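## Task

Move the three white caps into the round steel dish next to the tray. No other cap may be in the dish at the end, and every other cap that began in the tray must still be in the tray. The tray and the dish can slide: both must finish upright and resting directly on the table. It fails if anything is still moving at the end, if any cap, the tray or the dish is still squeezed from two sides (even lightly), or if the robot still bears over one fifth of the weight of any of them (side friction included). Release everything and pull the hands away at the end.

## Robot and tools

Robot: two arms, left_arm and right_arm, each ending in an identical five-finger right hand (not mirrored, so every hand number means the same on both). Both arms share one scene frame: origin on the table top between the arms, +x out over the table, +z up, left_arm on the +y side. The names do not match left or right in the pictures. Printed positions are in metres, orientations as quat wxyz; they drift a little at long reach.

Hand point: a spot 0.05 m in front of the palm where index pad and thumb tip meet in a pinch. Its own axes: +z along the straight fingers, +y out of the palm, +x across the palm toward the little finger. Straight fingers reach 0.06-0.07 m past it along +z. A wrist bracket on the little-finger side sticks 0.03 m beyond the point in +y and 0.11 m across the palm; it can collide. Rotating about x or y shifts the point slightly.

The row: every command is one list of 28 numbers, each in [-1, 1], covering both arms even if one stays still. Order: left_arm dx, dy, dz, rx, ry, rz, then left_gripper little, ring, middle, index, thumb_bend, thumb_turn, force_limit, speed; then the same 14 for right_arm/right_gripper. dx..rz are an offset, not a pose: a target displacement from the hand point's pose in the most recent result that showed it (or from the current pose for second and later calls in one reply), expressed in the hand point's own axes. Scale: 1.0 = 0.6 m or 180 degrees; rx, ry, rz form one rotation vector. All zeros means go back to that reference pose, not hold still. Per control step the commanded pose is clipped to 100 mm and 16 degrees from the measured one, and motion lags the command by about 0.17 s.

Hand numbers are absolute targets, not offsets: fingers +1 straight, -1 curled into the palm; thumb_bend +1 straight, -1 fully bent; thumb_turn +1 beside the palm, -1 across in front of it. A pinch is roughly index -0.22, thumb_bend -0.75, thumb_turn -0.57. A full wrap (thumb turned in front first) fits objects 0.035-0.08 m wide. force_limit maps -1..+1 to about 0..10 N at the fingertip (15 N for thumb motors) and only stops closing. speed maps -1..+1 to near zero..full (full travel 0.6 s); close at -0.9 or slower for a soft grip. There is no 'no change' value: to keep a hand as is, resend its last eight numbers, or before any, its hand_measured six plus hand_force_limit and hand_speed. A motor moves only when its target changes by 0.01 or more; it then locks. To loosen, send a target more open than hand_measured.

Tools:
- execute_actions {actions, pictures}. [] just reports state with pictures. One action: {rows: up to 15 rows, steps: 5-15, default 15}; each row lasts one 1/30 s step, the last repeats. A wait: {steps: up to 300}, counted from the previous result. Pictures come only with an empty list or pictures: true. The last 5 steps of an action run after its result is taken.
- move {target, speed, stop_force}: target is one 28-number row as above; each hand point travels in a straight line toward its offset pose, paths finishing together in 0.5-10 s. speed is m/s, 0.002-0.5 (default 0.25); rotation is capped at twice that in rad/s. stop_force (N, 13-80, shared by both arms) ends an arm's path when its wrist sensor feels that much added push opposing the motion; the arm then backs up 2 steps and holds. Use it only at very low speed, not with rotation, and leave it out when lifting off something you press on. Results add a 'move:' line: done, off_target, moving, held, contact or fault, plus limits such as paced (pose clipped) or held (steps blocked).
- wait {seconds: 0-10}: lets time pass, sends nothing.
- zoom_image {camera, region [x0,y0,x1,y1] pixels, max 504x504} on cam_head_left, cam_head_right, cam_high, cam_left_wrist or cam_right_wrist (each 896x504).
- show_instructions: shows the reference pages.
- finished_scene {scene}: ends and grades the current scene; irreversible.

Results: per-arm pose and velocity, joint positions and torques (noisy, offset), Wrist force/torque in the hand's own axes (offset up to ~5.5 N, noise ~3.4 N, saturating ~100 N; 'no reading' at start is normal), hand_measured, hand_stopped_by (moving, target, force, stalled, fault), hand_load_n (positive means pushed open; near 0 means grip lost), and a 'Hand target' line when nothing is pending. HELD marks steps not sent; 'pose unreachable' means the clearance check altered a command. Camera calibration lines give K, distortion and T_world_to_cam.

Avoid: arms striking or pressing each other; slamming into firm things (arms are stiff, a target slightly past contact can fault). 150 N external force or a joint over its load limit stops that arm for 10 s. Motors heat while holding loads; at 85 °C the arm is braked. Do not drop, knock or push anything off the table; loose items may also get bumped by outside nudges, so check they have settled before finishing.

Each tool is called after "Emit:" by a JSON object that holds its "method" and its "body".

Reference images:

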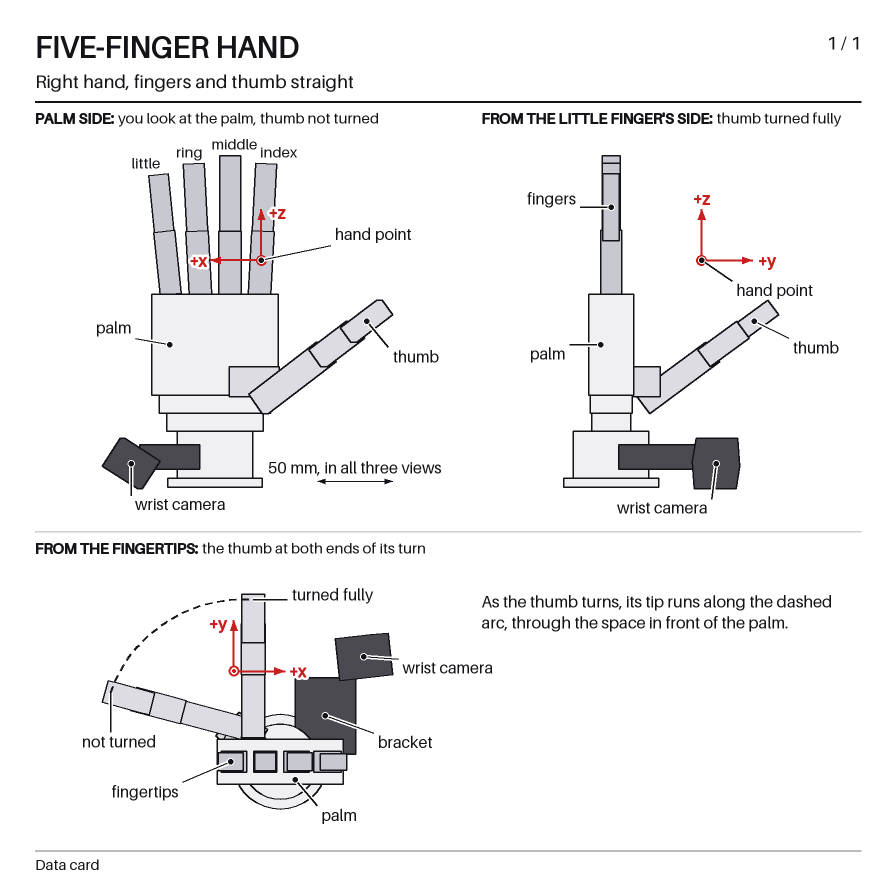

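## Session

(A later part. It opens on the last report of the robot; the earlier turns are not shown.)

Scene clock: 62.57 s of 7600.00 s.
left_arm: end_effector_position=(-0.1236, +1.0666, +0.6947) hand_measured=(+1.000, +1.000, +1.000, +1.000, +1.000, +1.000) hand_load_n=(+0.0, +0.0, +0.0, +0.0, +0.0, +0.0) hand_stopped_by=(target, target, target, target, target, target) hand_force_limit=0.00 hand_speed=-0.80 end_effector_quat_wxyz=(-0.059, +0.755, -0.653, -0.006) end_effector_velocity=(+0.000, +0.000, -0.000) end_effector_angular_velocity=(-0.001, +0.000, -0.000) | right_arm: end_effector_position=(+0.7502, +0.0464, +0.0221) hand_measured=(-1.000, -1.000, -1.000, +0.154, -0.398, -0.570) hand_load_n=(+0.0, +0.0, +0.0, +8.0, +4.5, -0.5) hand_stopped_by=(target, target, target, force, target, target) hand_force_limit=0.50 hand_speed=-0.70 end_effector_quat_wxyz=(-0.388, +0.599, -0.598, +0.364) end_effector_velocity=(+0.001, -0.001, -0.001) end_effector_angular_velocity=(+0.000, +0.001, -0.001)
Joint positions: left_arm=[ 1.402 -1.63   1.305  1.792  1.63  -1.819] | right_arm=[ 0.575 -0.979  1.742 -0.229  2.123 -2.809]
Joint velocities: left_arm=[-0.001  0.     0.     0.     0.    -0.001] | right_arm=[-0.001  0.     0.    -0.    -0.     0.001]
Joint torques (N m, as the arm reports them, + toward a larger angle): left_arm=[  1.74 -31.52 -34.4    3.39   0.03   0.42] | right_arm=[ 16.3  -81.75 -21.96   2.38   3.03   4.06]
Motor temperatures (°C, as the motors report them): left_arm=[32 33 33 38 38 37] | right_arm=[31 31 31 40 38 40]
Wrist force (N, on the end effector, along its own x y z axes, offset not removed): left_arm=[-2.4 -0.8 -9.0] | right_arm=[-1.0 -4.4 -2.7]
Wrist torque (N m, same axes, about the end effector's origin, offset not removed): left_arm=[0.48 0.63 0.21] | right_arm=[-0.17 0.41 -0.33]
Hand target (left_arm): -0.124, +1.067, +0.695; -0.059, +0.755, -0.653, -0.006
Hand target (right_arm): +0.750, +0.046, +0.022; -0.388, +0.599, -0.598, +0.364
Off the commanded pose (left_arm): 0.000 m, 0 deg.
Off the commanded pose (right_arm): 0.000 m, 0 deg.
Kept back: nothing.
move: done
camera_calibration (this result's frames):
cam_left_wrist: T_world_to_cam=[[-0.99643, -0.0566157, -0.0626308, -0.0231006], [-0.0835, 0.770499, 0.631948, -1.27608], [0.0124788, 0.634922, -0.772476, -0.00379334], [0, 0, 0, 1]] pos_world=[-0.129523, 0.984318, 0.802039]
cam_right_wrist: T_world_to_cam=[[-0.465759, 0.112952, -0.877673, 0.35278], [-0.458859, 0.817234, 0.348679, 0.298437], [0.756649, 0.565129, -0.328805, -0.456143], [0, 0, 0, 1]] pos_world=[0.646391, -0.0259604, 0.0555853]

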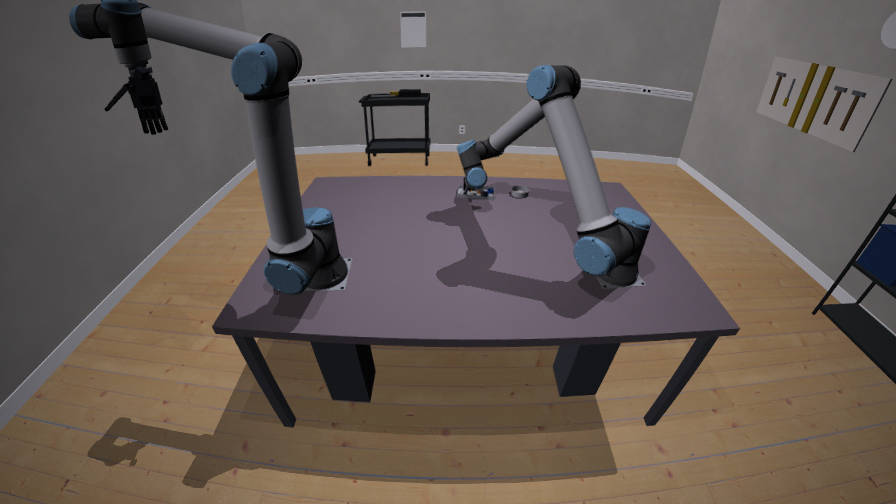

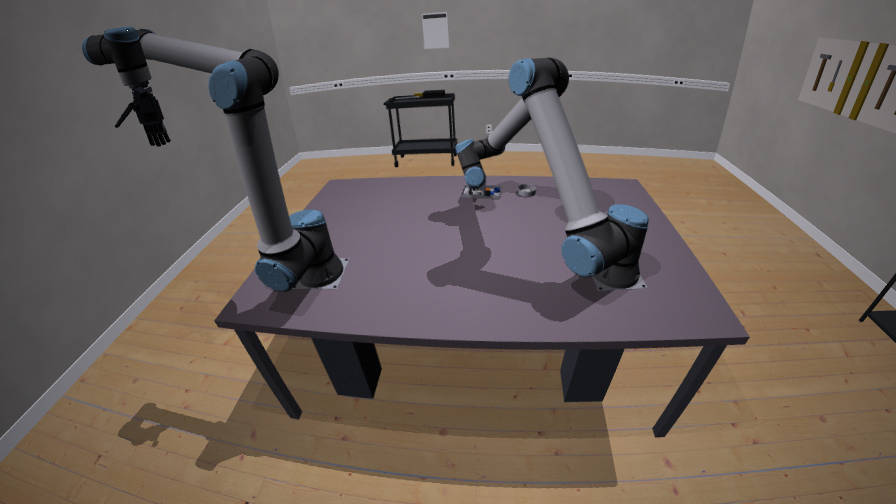

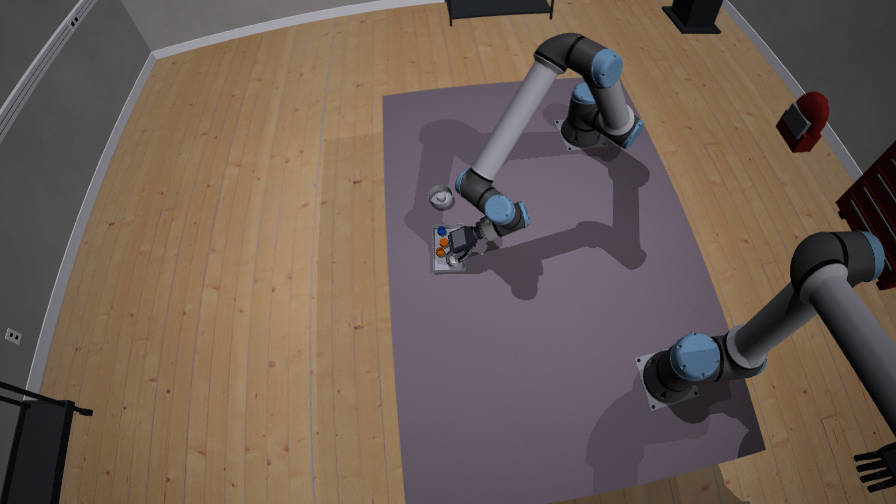

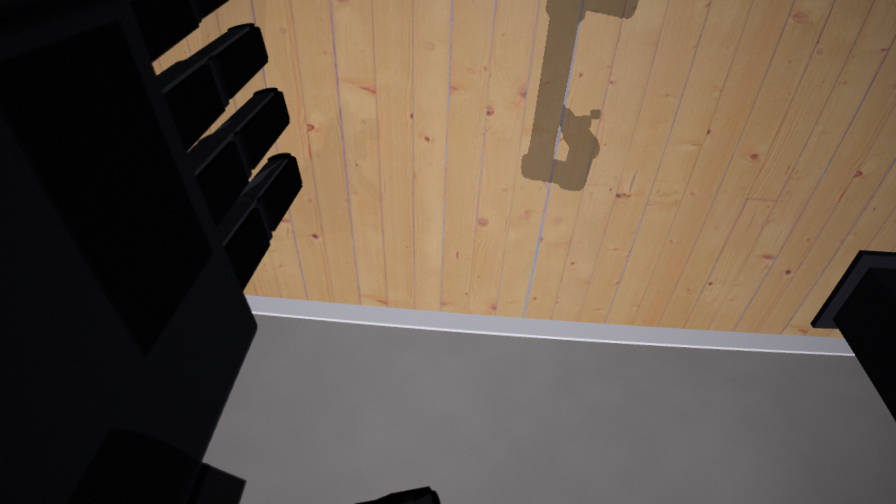

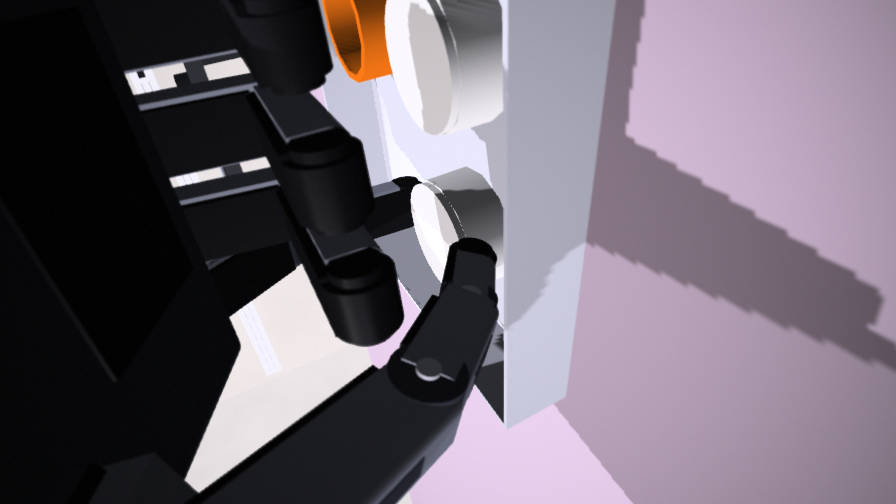

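Gripped. Tighten and lift.

Emit:
{"method": "move", "body": {"target": [0,0,0,0,0,0,1,1,1,1,1,1,0,-0.8,0,-0.002,-0.001,0,0,0,-1,-1,-1,-0.4,-0.5,-0.57,0.6,-0.7], "speed": 0.02}}

Emit:
{"method": "move", "body": {"target": [0,0,0,0,0,0,1,1,1,1,1,1,0,-0.8,0,-0.105,-0.0505,0,0,0,-1,-1,-1,-0.4,-0.5,-0.57,0.6,-0.7], "speed": 0.1}}

Scene clock: 63.53 s of 7600.00 s.
left_arm: end_effector_position=(-0.1236, +1.0666, +0.6947) hand_measured=(+1.000, +1.000, +1.000, +1.000, +1.000, +1.000) hand_load_n=(+0.0, +0.0, +0.0, +0.0, +0.0, +0.0) hand_stopped_by=(target, target, target, target, target, target) hand_force_limit=0.00 hand_speed=-0.80 end_effector_quat_wxyz=(-0.059, +0.755, -0.653, -0.006) end_effector_velocity=(-0.001, -0.000, -0.000) end_effector_angular_velocity=(-0.000, +0.000, +0.001) | right_arm: end_effector_position=(+0.7501, +0.0464, +0.0234) hand_measured=(-1.000, -1.000, -1.000, +0.146, -0.482, -0.570) hand_load_n=(+0.0, +0.0, +0.0, +16.0, +11.5, -1.5) hand_stopped_by=(target, target, target, force, stalled, target) hand_force_limit=0.60 hand_speed=-0.70 end_effector_quat_wxyz=(-0.388, +0.599, -0.598, +0.364) end_effector_velocity=(+0.000, -0.000, +0.000) end_effector_angular_velocity=(-0.000, +0.000, +0.000)
Joint positions: left_arm=[ 1.402 -1.63   1.305  1.792  1.63  -1.819] | right_arm=[ 0.575 -0.981  1.741 -0.227  2.123 -2.809]
Joint velocities: left_arm=[ 0.001  0.    -0.     0.     0.     0.   ] | right_arm=[-0.    -0.    -0.     0.001 -0.    -0.001]
Joint torques (N m, as the arm reports them, + toward a larger angle): left_arm=[  1.35 -33.84 -34.25   3.71  -0.03   0.74] | right_arm=[ 11.01 -85.27 -36.74   3.34   2.58   2.76]
Motor temperatures (°C, as the motors report them): left_arm=[32 33 33 38 38 37] | right_arm=[31 31 31 40 38 40]
Wrist force (N, on the end effector, along its own x y z axes, offset not removed): left_arm=[3.3 4.4 -2.8] | right_arm=[-0.8 -2.0 -1.8]
Wrist torque (N m, same axes, about the end effector's origin, offset not removed): left_arm=[1.20 -0.57 0.21] | right_arm=[-0.30 0.37 -0.40]
Hand target (left_arm): -0.124, +1.067, +0.695; -0.059, +0.755, -0.653, -0.006
Hand target (right_arm): +0.750, +0.046, +0.023; -0.388, +0.599, -0.598, +0.364
Off the commanded pose (left_arm): 0.000 m, 0 deg.
Off the commanded pose (right_arm): 0.000 m, 0 deg.
Kept back: nothing.
move: done
camera_calibration (this result's frames):
cam_left_wrist: T_world_to_cam=[[-0.99643, -0.0566156, -0.0626308, -0.0231007], [-0.0834999, 0.770499, 0.631948, -1.27608], [0.0124789, 0.634922, -0.772476, -0.00379352], [0, 0, 0, 1]] pos_world=[-0.129523, 0.984318, 0.802039]
cam_right_wrist: T_world_to_cam=[[-0.465762, 0.11295, -0.877672, 0.353926], [-0.458858, 0.817235, 0.348678, 0.297982], [0.756648, 0.565128, -0.328809, -0.455664], [0, 0, 0, 1]] pos_world=[0.646353, -0.0259892, 0.0569048]

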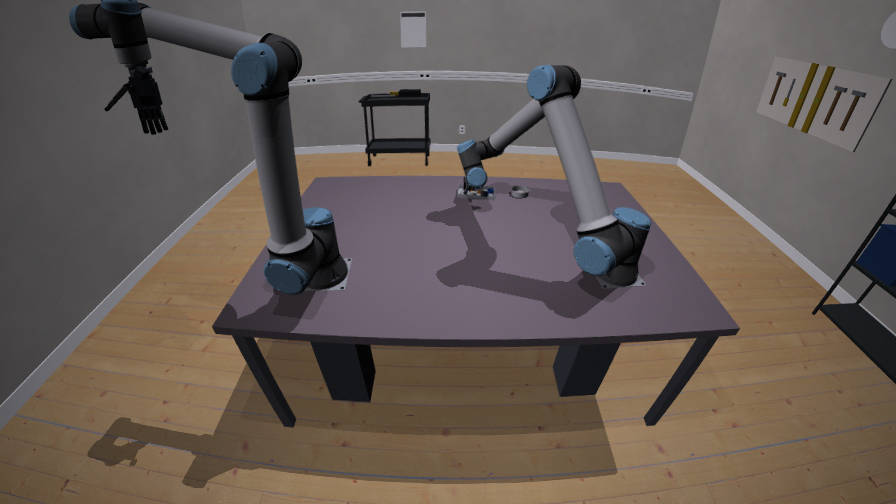

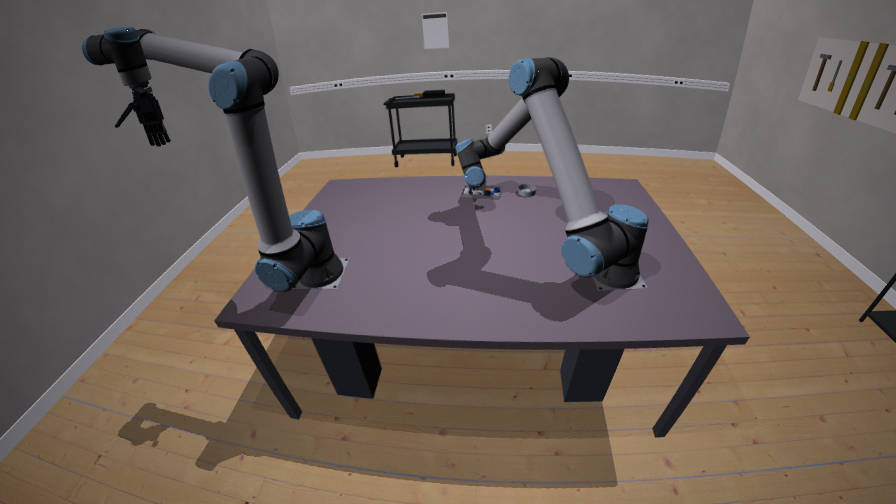

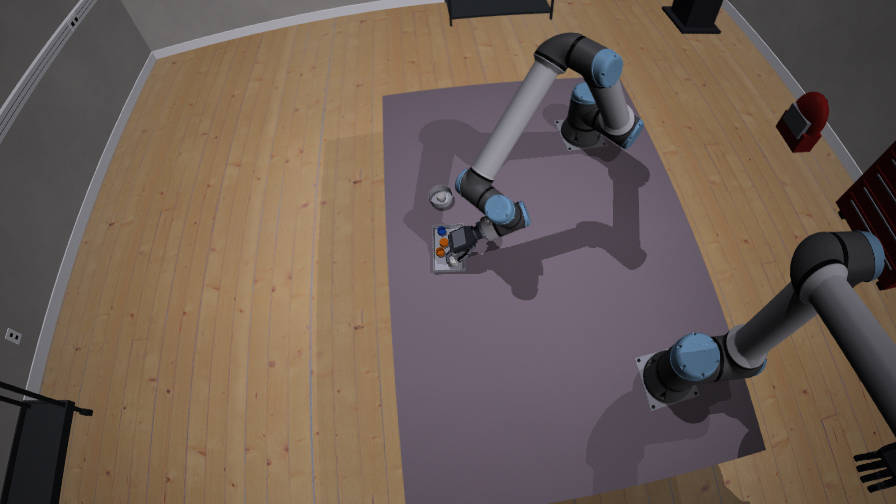

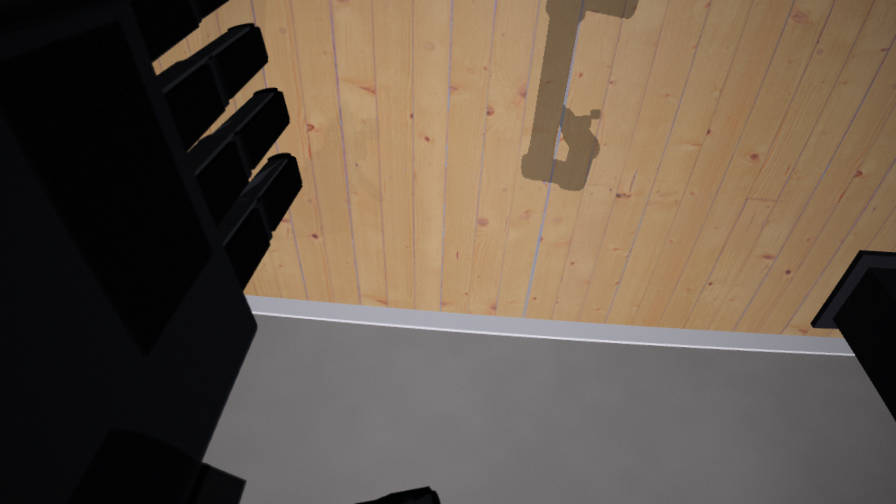

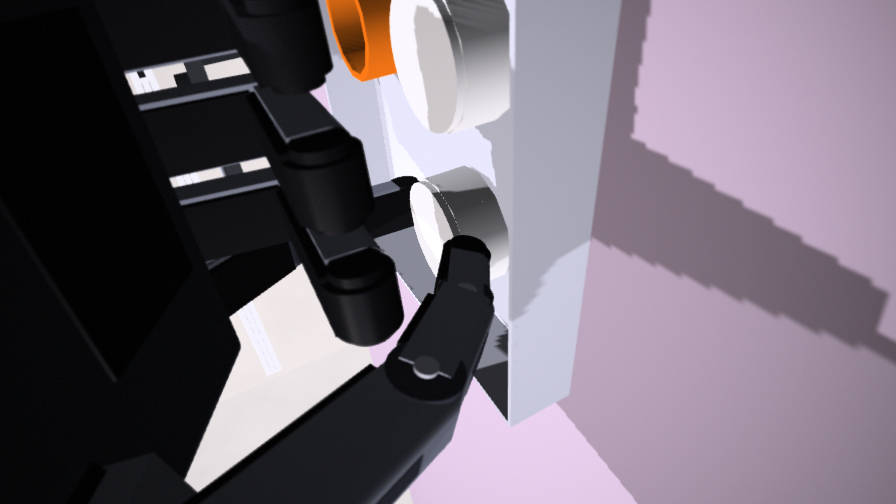

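Scene clock: 64.67 s of 7600.00 s.
left_arm: end_effector_position=(-0.1236, +1.0666, +0.6947) hand_measured=(+1.000, +1.000, +1.000, +1.000, +1.000, +1.000) hand_load_n=(+0.0, +0.0, +0.0, +0.0, +0.0, +0.0) hand_stopped_by=(target, target, target, target, target, target) hand_force_limit=0.00 hand_speed=-0.80 end_effector_quat_wxyz=(-0.059, +0.755, -0.653, -0.006) end_effector_velocity=(-0.000, -0.001, +0.000) end_effector_angular_velocity=(+0.000, -0.000, +0.001) | right_arm: end_effector_position=(+0.7502, +0.0445, +0.0931) hand_measured=(-1.000, -1.000, -1.000, +0.146, -0.482, -0.570) hand_load_n=(+0.0, +0.0, +0.0, +16.0, +11.5, -1.5) hand_stopped_by=(target, target, target, force, stalled, target) hand_force_limit=0.60 hand_speed=-0.70 end_effector_quat_wxyz=(-0.388, +0.599, -0.598, +0.364) end_effector_velocity=(+0.000, -0.000, +0.002) end_effector_angular_velocity=(-0.000, -0.000, -0.000)
Joint positions: left_arm=[ 1.402 -1.63   1.305  1.792  1.63  -1.819] | right_arm=[ 0.573 -1.058  1.715 -0.124  2.121 -2.811]
Joint velocities: left_arm=[ 0.001 -0.001  0.001  0.     0.     0.   ] | right_arm=[-0.    -0.001 -0.001  0.002  0.    -0.   ]
Joint torques (N m, as the arm reports them, + toward a larger angle): left_arm=[ -0.36 -32.18 -34.17   3.25  -0.25   0.77] | right_arm=[-21.14 -79.39 -38.62   2.27  -1.91  -3.26]
Motor temperatures (°C, as the motors report them): left_arm=[32 33 33 38 38 37] | right_arm=[31 31 31 40 38 40]
Wrist force (N, on the end effector, along its own x y z axes, offset not removed): left_arm=[-1.5 3.7 -2.7] | right_arm=[0.7 -1.9 -0.4]
Wrist torque (N m, same axes, about the end effector's origin, offset not removed): left_arm=[0.97 0.21 0.01] | right_arm=[-0.39 0.11 -0.25]
Hand target (left_arm): -0.124, +1.067, +0.695; -0.059, +0.755, -0.653, -0.006
Hand target (right_arm): +0.750, +0.044, +0.093; -0.388, +0.599, -0.598, +0.364
Off the commanded pose (left_arm): 0.000 m, 0 deg.
Off the commanded pose (right_arm): 0.000 m, 0 deg.
Kept back: nothing.
move: done
camera_calibration (this result's frames):
cam_left_wrist: T_world_to_cam=[[-0.99643, -0.0566157, -0.0626308, -0.0231007], [-0.0834999, 0.770499, 0.631948, -1.27608], [0.0124788, 0.634922, -0.772476, -0.00379358], [0, 0, 0, 1]] pos_world=[-0.129523, 0.984318, 0.802039]
cam_right_wrist: T_world_to_cam=[[-0.465766, 0.112912, -0.877675, 0.415389], [-0.458873, 0.817237, 0.348653, 0.275265], [0.756636, 0.565132, -0.328829, -0.431748], [0, 0, 0, 1]] pos_world=[0.646461, -0.0278646, 0.126633]

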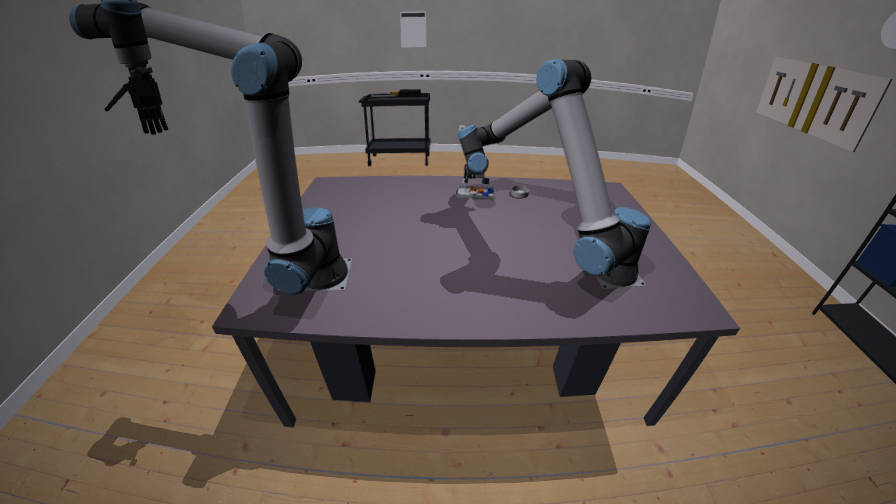

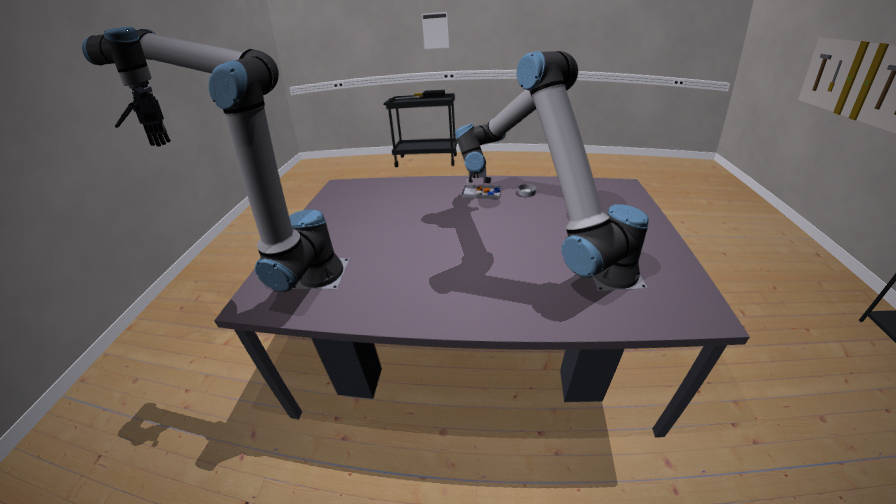

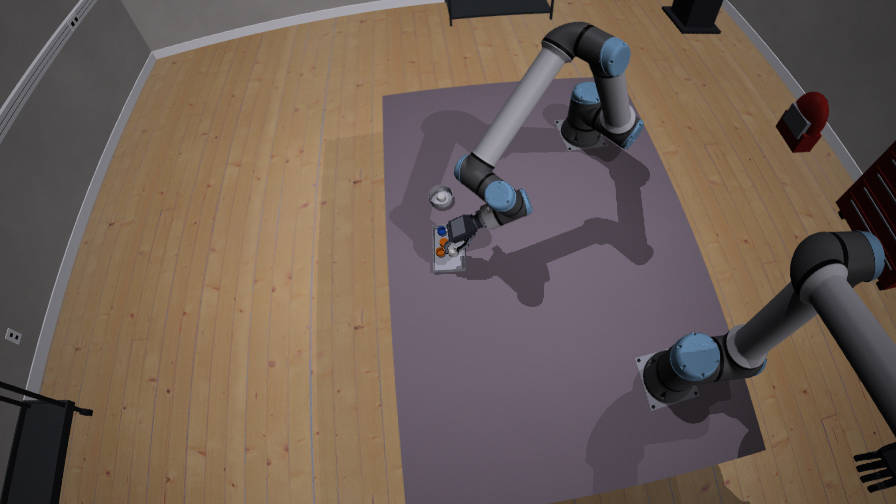

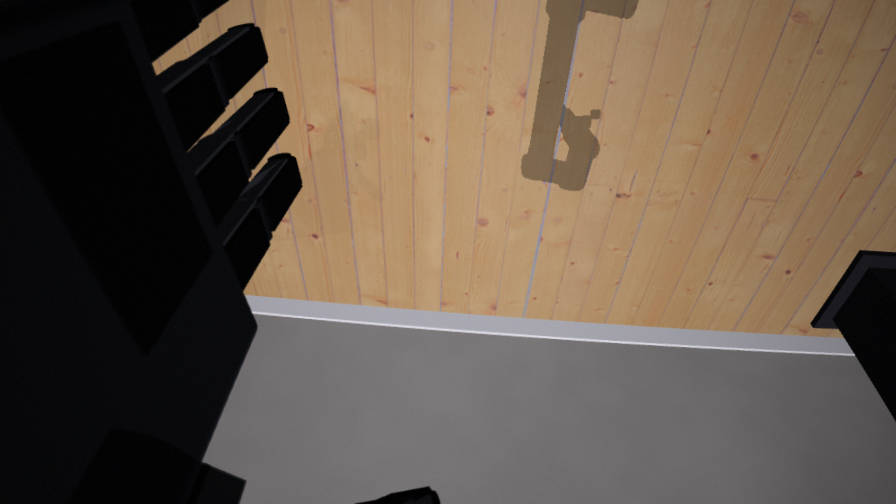

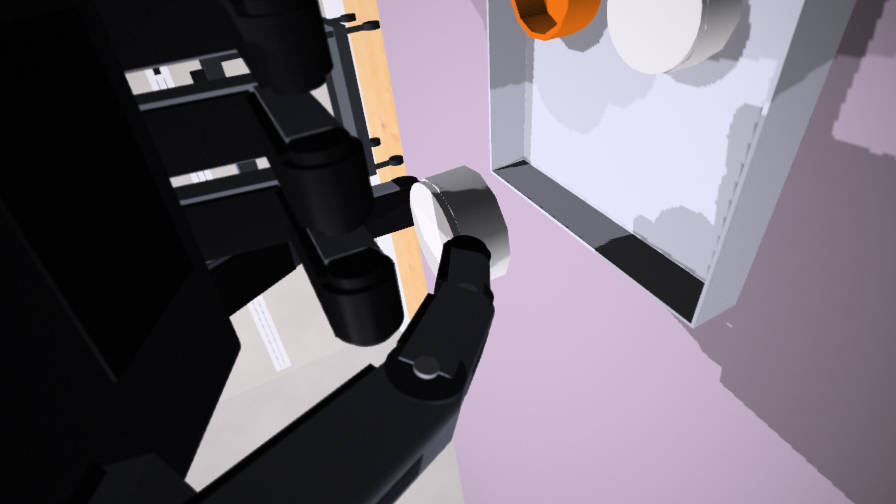

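Emit:
{"method": "move", "body": {"target": [0,0,0,0,0,0,1,1,1,1,1,1,0,-0.8,0.489,-0.008,-0.003,0,0,0,-1,-1,-1,-0.4,-0.5,-0.57,0.6,-0.7], "speed": 0.3}}

Emit:
{"method": "move", "body": {"target": [0,0,0,0,0,0,1,1,1,1,1,1,0,-0.8,0,0.057,0.027,0,0,0,-1,-1,-1,-0.4,-0.5,-0.57,0.6,-0.7], "speed": 0.06, "stop_force": 13}}

Scene clock: 66.53 s of 7600.00 s.
left_arm: end_effector_position=(-0.1236, +1.0666, +0.6947) hand_measured=(+1.000, +1.000, +1.000, +1.000, +1.000, +1.000) hand_load_n=(+0.0, +0.0, +0.0, +0.0, +0.0, +0.0) hand_stopped_by=(target, target, target, target, target, target) hand_force_limit=0.00 hand_speed=-0.80 end_effector_quat_wxyz=(-0.059, +0.755, -0.653, -0.006) end_effector_velocity=(-0.000, +0.000, -0.000) end_effector_angular_velocity=(-0.000, +0.000, -0.000) | right_arm: end_effector_position=(+0.7564, -0.2487, +0.0903) hand_measured=(-1.000, -1.000, -1.000, +0.146, -0.482, -0.570) hand_load_n=(+0.0, +0.0, +0.0, +16.0, +11.5, -1.5) hand_stopped_by=(target, target, target, force, stalled, target) hand_force_limit=0.60 hand_speed=-0.70 end_effector_quat_wxyz=(-0.388, +0.599, -0.598, +0.364) end_effector_velocity=(-0.000, -0.002, -0.000) end_effector_angular_velocity=(-0.000, +0.001, +0.001)
Joint positions: left_arm=[ 1.402 -1.63   1.305  1.792  1.63  -1.819] | right_arm=[ 0.113 -1.329  2.126 -0.343  1.715 -3.04 ]
Joint velocities: left_arm=[ 0.     0.     0.001 -0.    -0.     0.   ] | right_arm=[-0.004 -0.001  0.002 -0.    -0.004 -0.002]
Joint torques (N m, as the arm reports them, + toward a larger angle): left_arm=[  2.21 -33.15 -35.11   3.44  -0.43   0.5 ] | right_arm=[-23.93 -57.05 -21.19  -2.04  -2.12  -4.34]
Motor temperatures (°C, as the motors report them): left_arm=[32 33 33 38 38 37] | right_arm=[31 31 31 40 38 40]
Wrist force (N, on the end effector, along its own x y z axes, offset not removed): left_arm=[-0.7 2.8 1.0] | right_arm=[-1.0 -0.1 -1.1]
Wrist torque (N m, same axes, about the end effector's origin, offset not removed): left_arm=[0.55 0.03 0.12] | right_arm=[-0.13 0.45 -0.29]
Hand target (left_arm): -0.124, +1.067, +0.695; -0.059, +0.755, -0.653, -0.006
Hand target (right_arm): +0.756, -0.249, +0.090; -0.388, +0.599, -0.598, +0.364
Off the commanded pose (left_arm): 0.000 m, 0 deg.
Off the commanded pose (right_arm): 0.001 m, 0 deg.
Kept back: nothing.
move: done
camera_calibration (this result's frames):
cam_left_wrist: T_world_to_cam=[[-0.99643, -0.0566157, -0.0626308, -0.0231007], [-0.0834999, 0.770499, 0.631948, -1.27608], [0.0124788, 0.634922, -0.772476, -0.00379357], [0, 0, 0, 1]] pos_world=[-0.129523, 0.984318, 0.802039]
cam_right_wrist: T_world_to_cam=[[-0.465871, 0.112822, -0.87763, 0.448977], [-0.458766, 0.817322, 0.348595, 0.518653], [0.756636, 0.565028, -0.329008, -0.271672], [0, 0, 0, 1]] pos_world=[0.652662, -0.321059, 0.123854]

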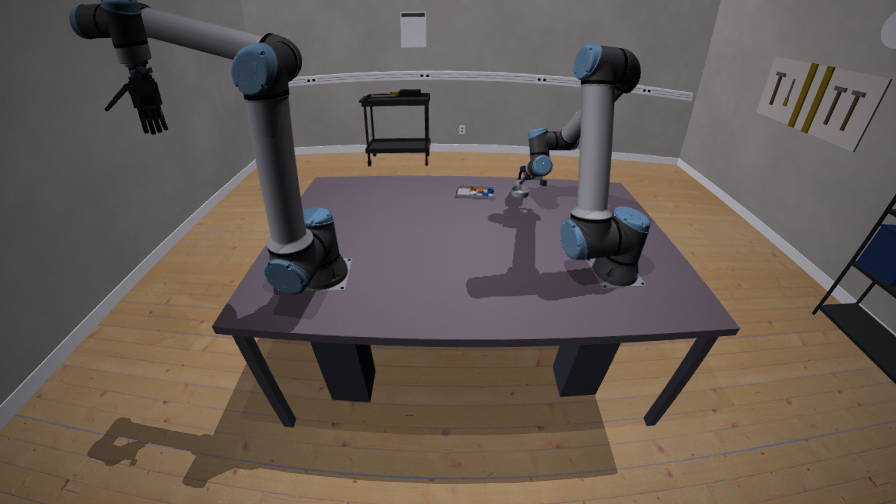

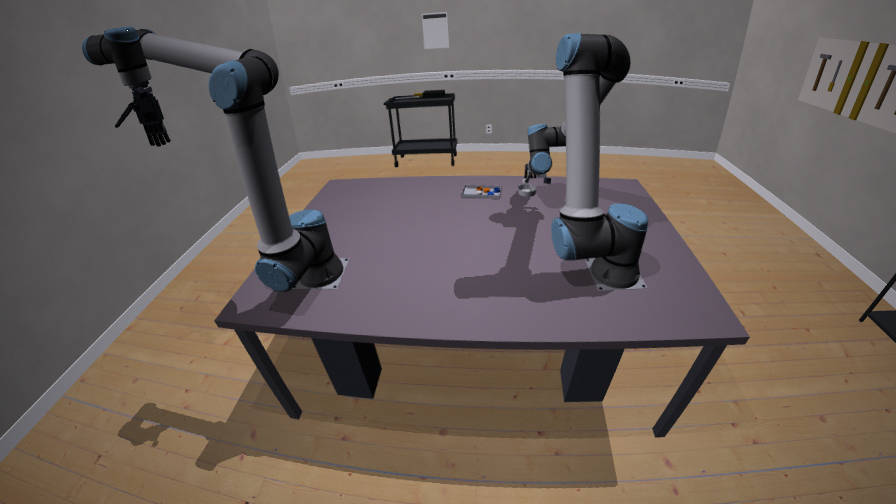

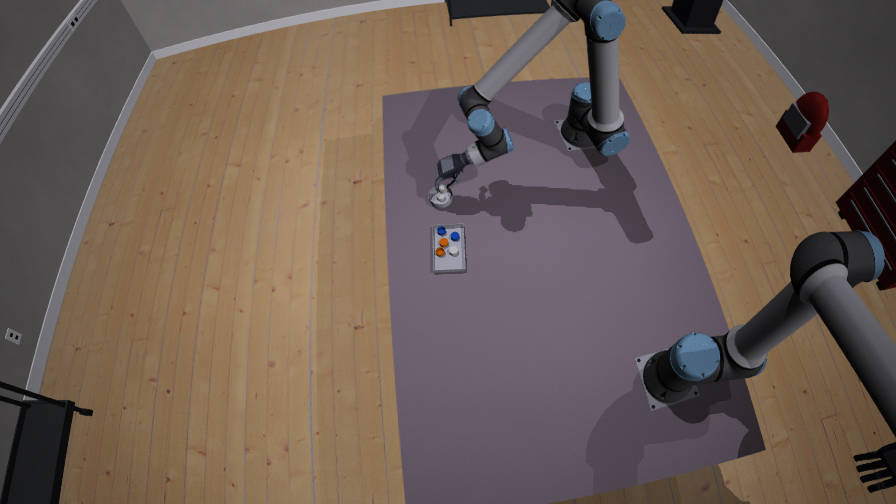

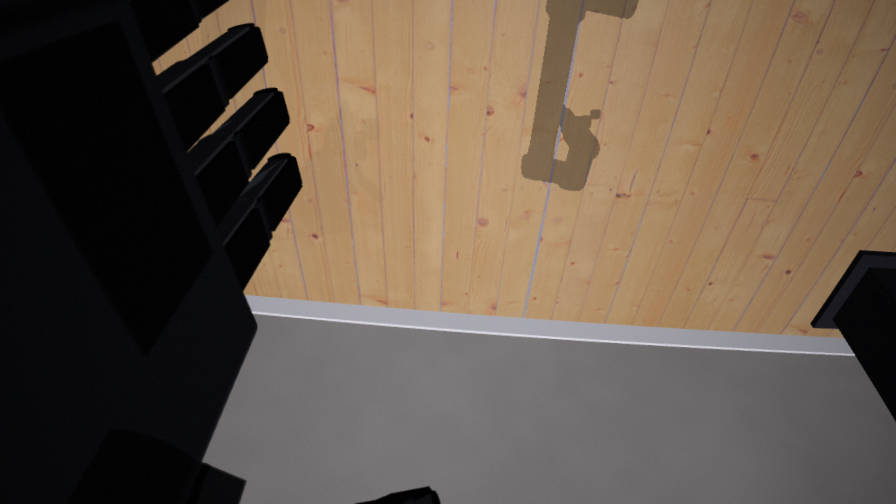

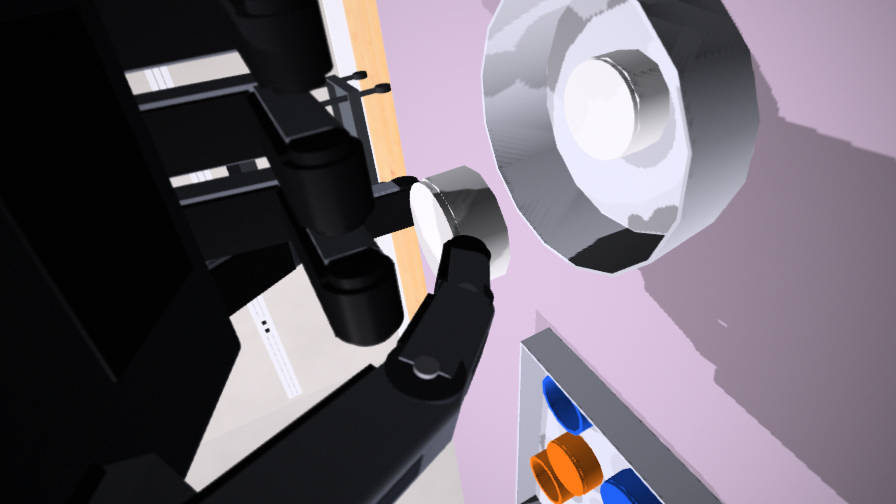

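Scene clock: 67.53 s of 7600.00 s.
left_arm: end_effector_position=(-0.1236, +1.0666, +0.6947) hand_measured=(+1.000, +1.000, +1.000, +1.000, +1.000, +1.000) hand_load_n=(+0.0, +0.0, +0.0, +0.0, +0.0, +0.0) hand_stopped_by=(target, target, target, target, target, target) hand_force_limit=0.00 hand_speed=-0.80 end_effector_quat_wxyz=(-0.059, +0.755, -0.653, -0.006) end_effector_velocity=(-0.000, +0.000, -0.000) end_effector_angular_velocity=(-0.000, +0.000, +0.000) | right_arm: end_effector_position=(+0.7561, -0.2477, +0.0527) hand_measured=(-1.000, -1.000, -1.000, +0.146, -0.482, -0.570) hand_load_n=(+0.0, +0.0, +0.0, +16.0, +11.5, -1.5) hand_stopped_by=(target, target, target, force, stalled, target) hand_force_limit=0.60 hand_speed=-0.70 end_effector_quat_wxyz=(-0.388, +0.599, -0.598, +0.364) end_effector_velocity=(-0.000, +0.001, -0.001) end_effector_angular_velocity=(-0.000, -0.001, +0.001)
Joint positions: left_arm=[ 1.402 -1.63   1.305  1.792  1.63  -1.819] | right_arm=[ 0.115 -1.275  2.147 -0.418  1.717 -3.039]
Joint velocities: left_arm=[ 0.001  0.     0.    -0.     0.     0.   ] | right_arm=[ 0.002  0.002  0.001 -0.003  0.    -0.   ]
Joint torques (N m, as the arm reports them, + toward a larger angle): left_arm=[  2.25 -35.11 -34.86   3.34   0.14   0.62] | right_arm=[ 19.78 -31.89 -18.72  -3.13   3.34   4.03]
Motor temperatures (°C, as the motors report them): left_arm=[32 33 33 38 38 37] | right_arm=[31 31 31 40 38 40]
Wrist force (N, on the end effector, along its own x y z axes, offset not removed): left_arm=[1.0 -2.8 -6.3] | right_arm=[-0.9 -0.5 -0.8]
Wrist torque (N m, same axes, about the end effector's origin, offset not removed): left_arm=[0.32 -0.06 0.39] | right_arm=[-0.12 0.32 -0.40]
Hand target (left_arm): -0.124, +1.067, +0.695; -0.059, +0.755, -0.653, -0.006
Hand target (right_arm): +0.756, -0.248, +0.053; -0.388, +0.599, -0.598, +0.364
Off the commanded pose (left_arm): 0.000 m, 0 deg.
Off the commanded pose (right_arm): 0.000 m, 0 deg.
Kept back: nothing.
move: done
camera_calibration (this result's frames):
cam_left_wrist: T_world_to_cam=[[-0.99643, -0.0566158, -0.0626308, -0.0231006], [-0.0835, 0.770499, 0.631948, -1.27608], [0.0124787, 0.634922, -0.772476, -0.00379325], [0, 0, 0, 1]] pos_world=[-0.129523, 0.984318, 0.802039]
cam_right_wrist: T_world_to_cam=[[-0.465872, 0.112828, -0.877629, 0.415657], [-0.458757, 0.817326, 0.348597, 0.530817], [0.756641, 0.565021, -0.329009, -0.284426], [0, 0, 0, 1]] pos_world=[0.652367, -0.320042, 0.0861725]

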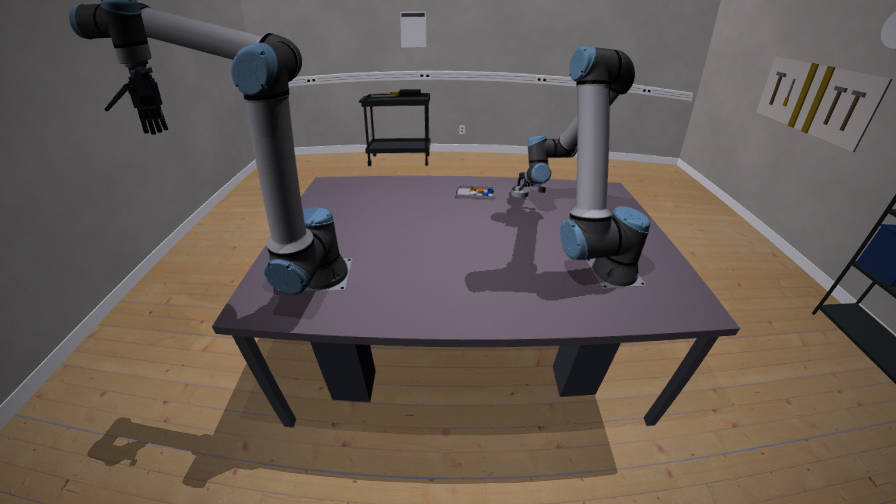

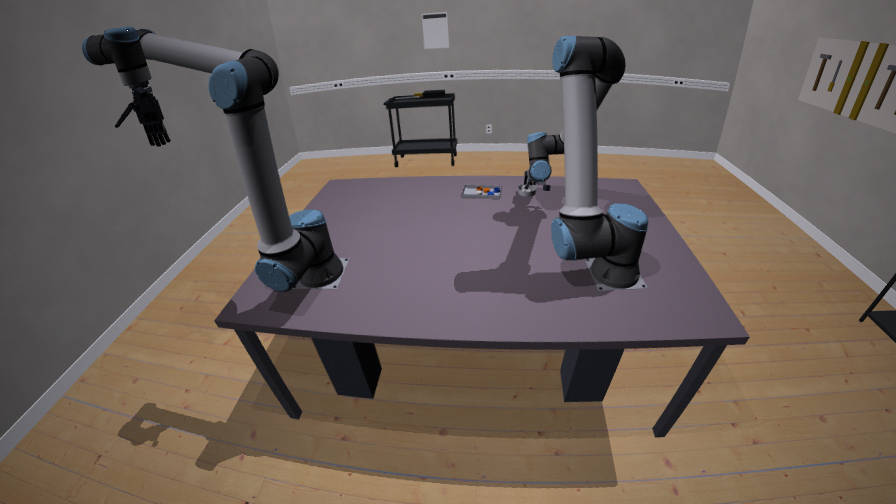

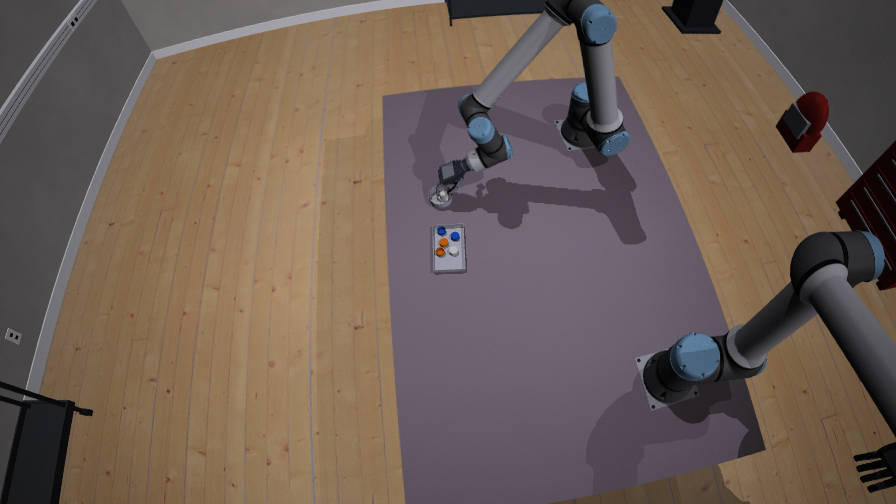

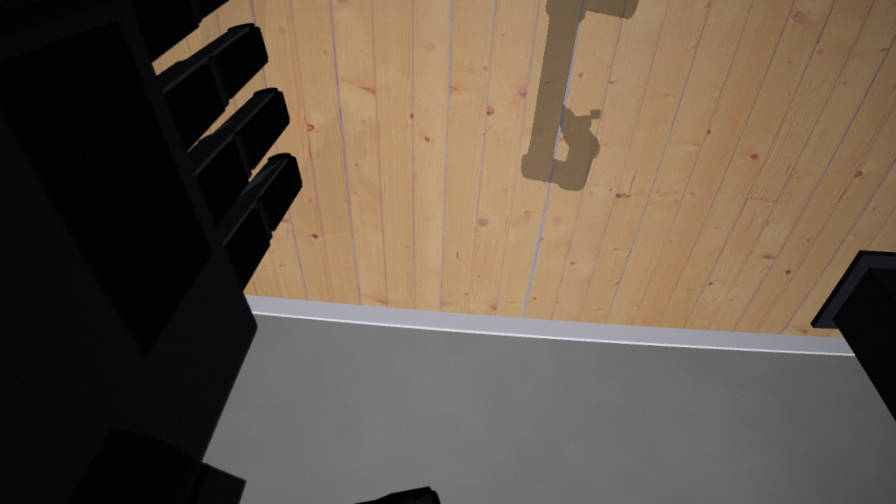

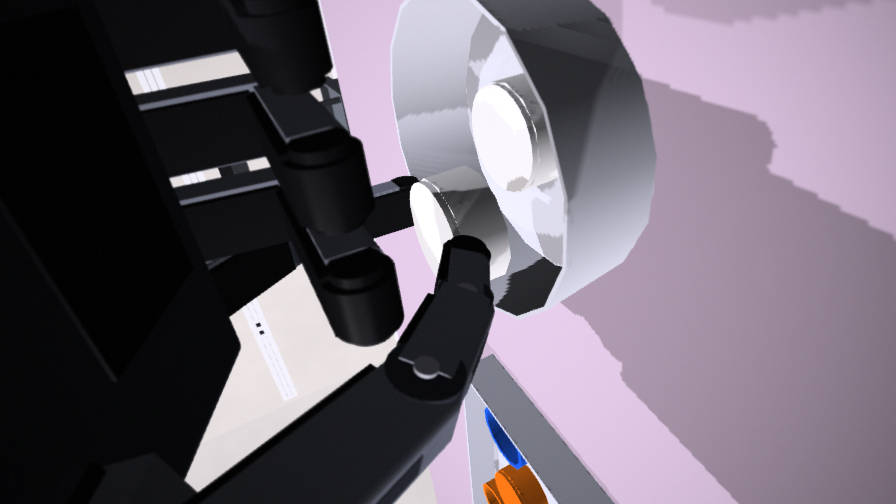

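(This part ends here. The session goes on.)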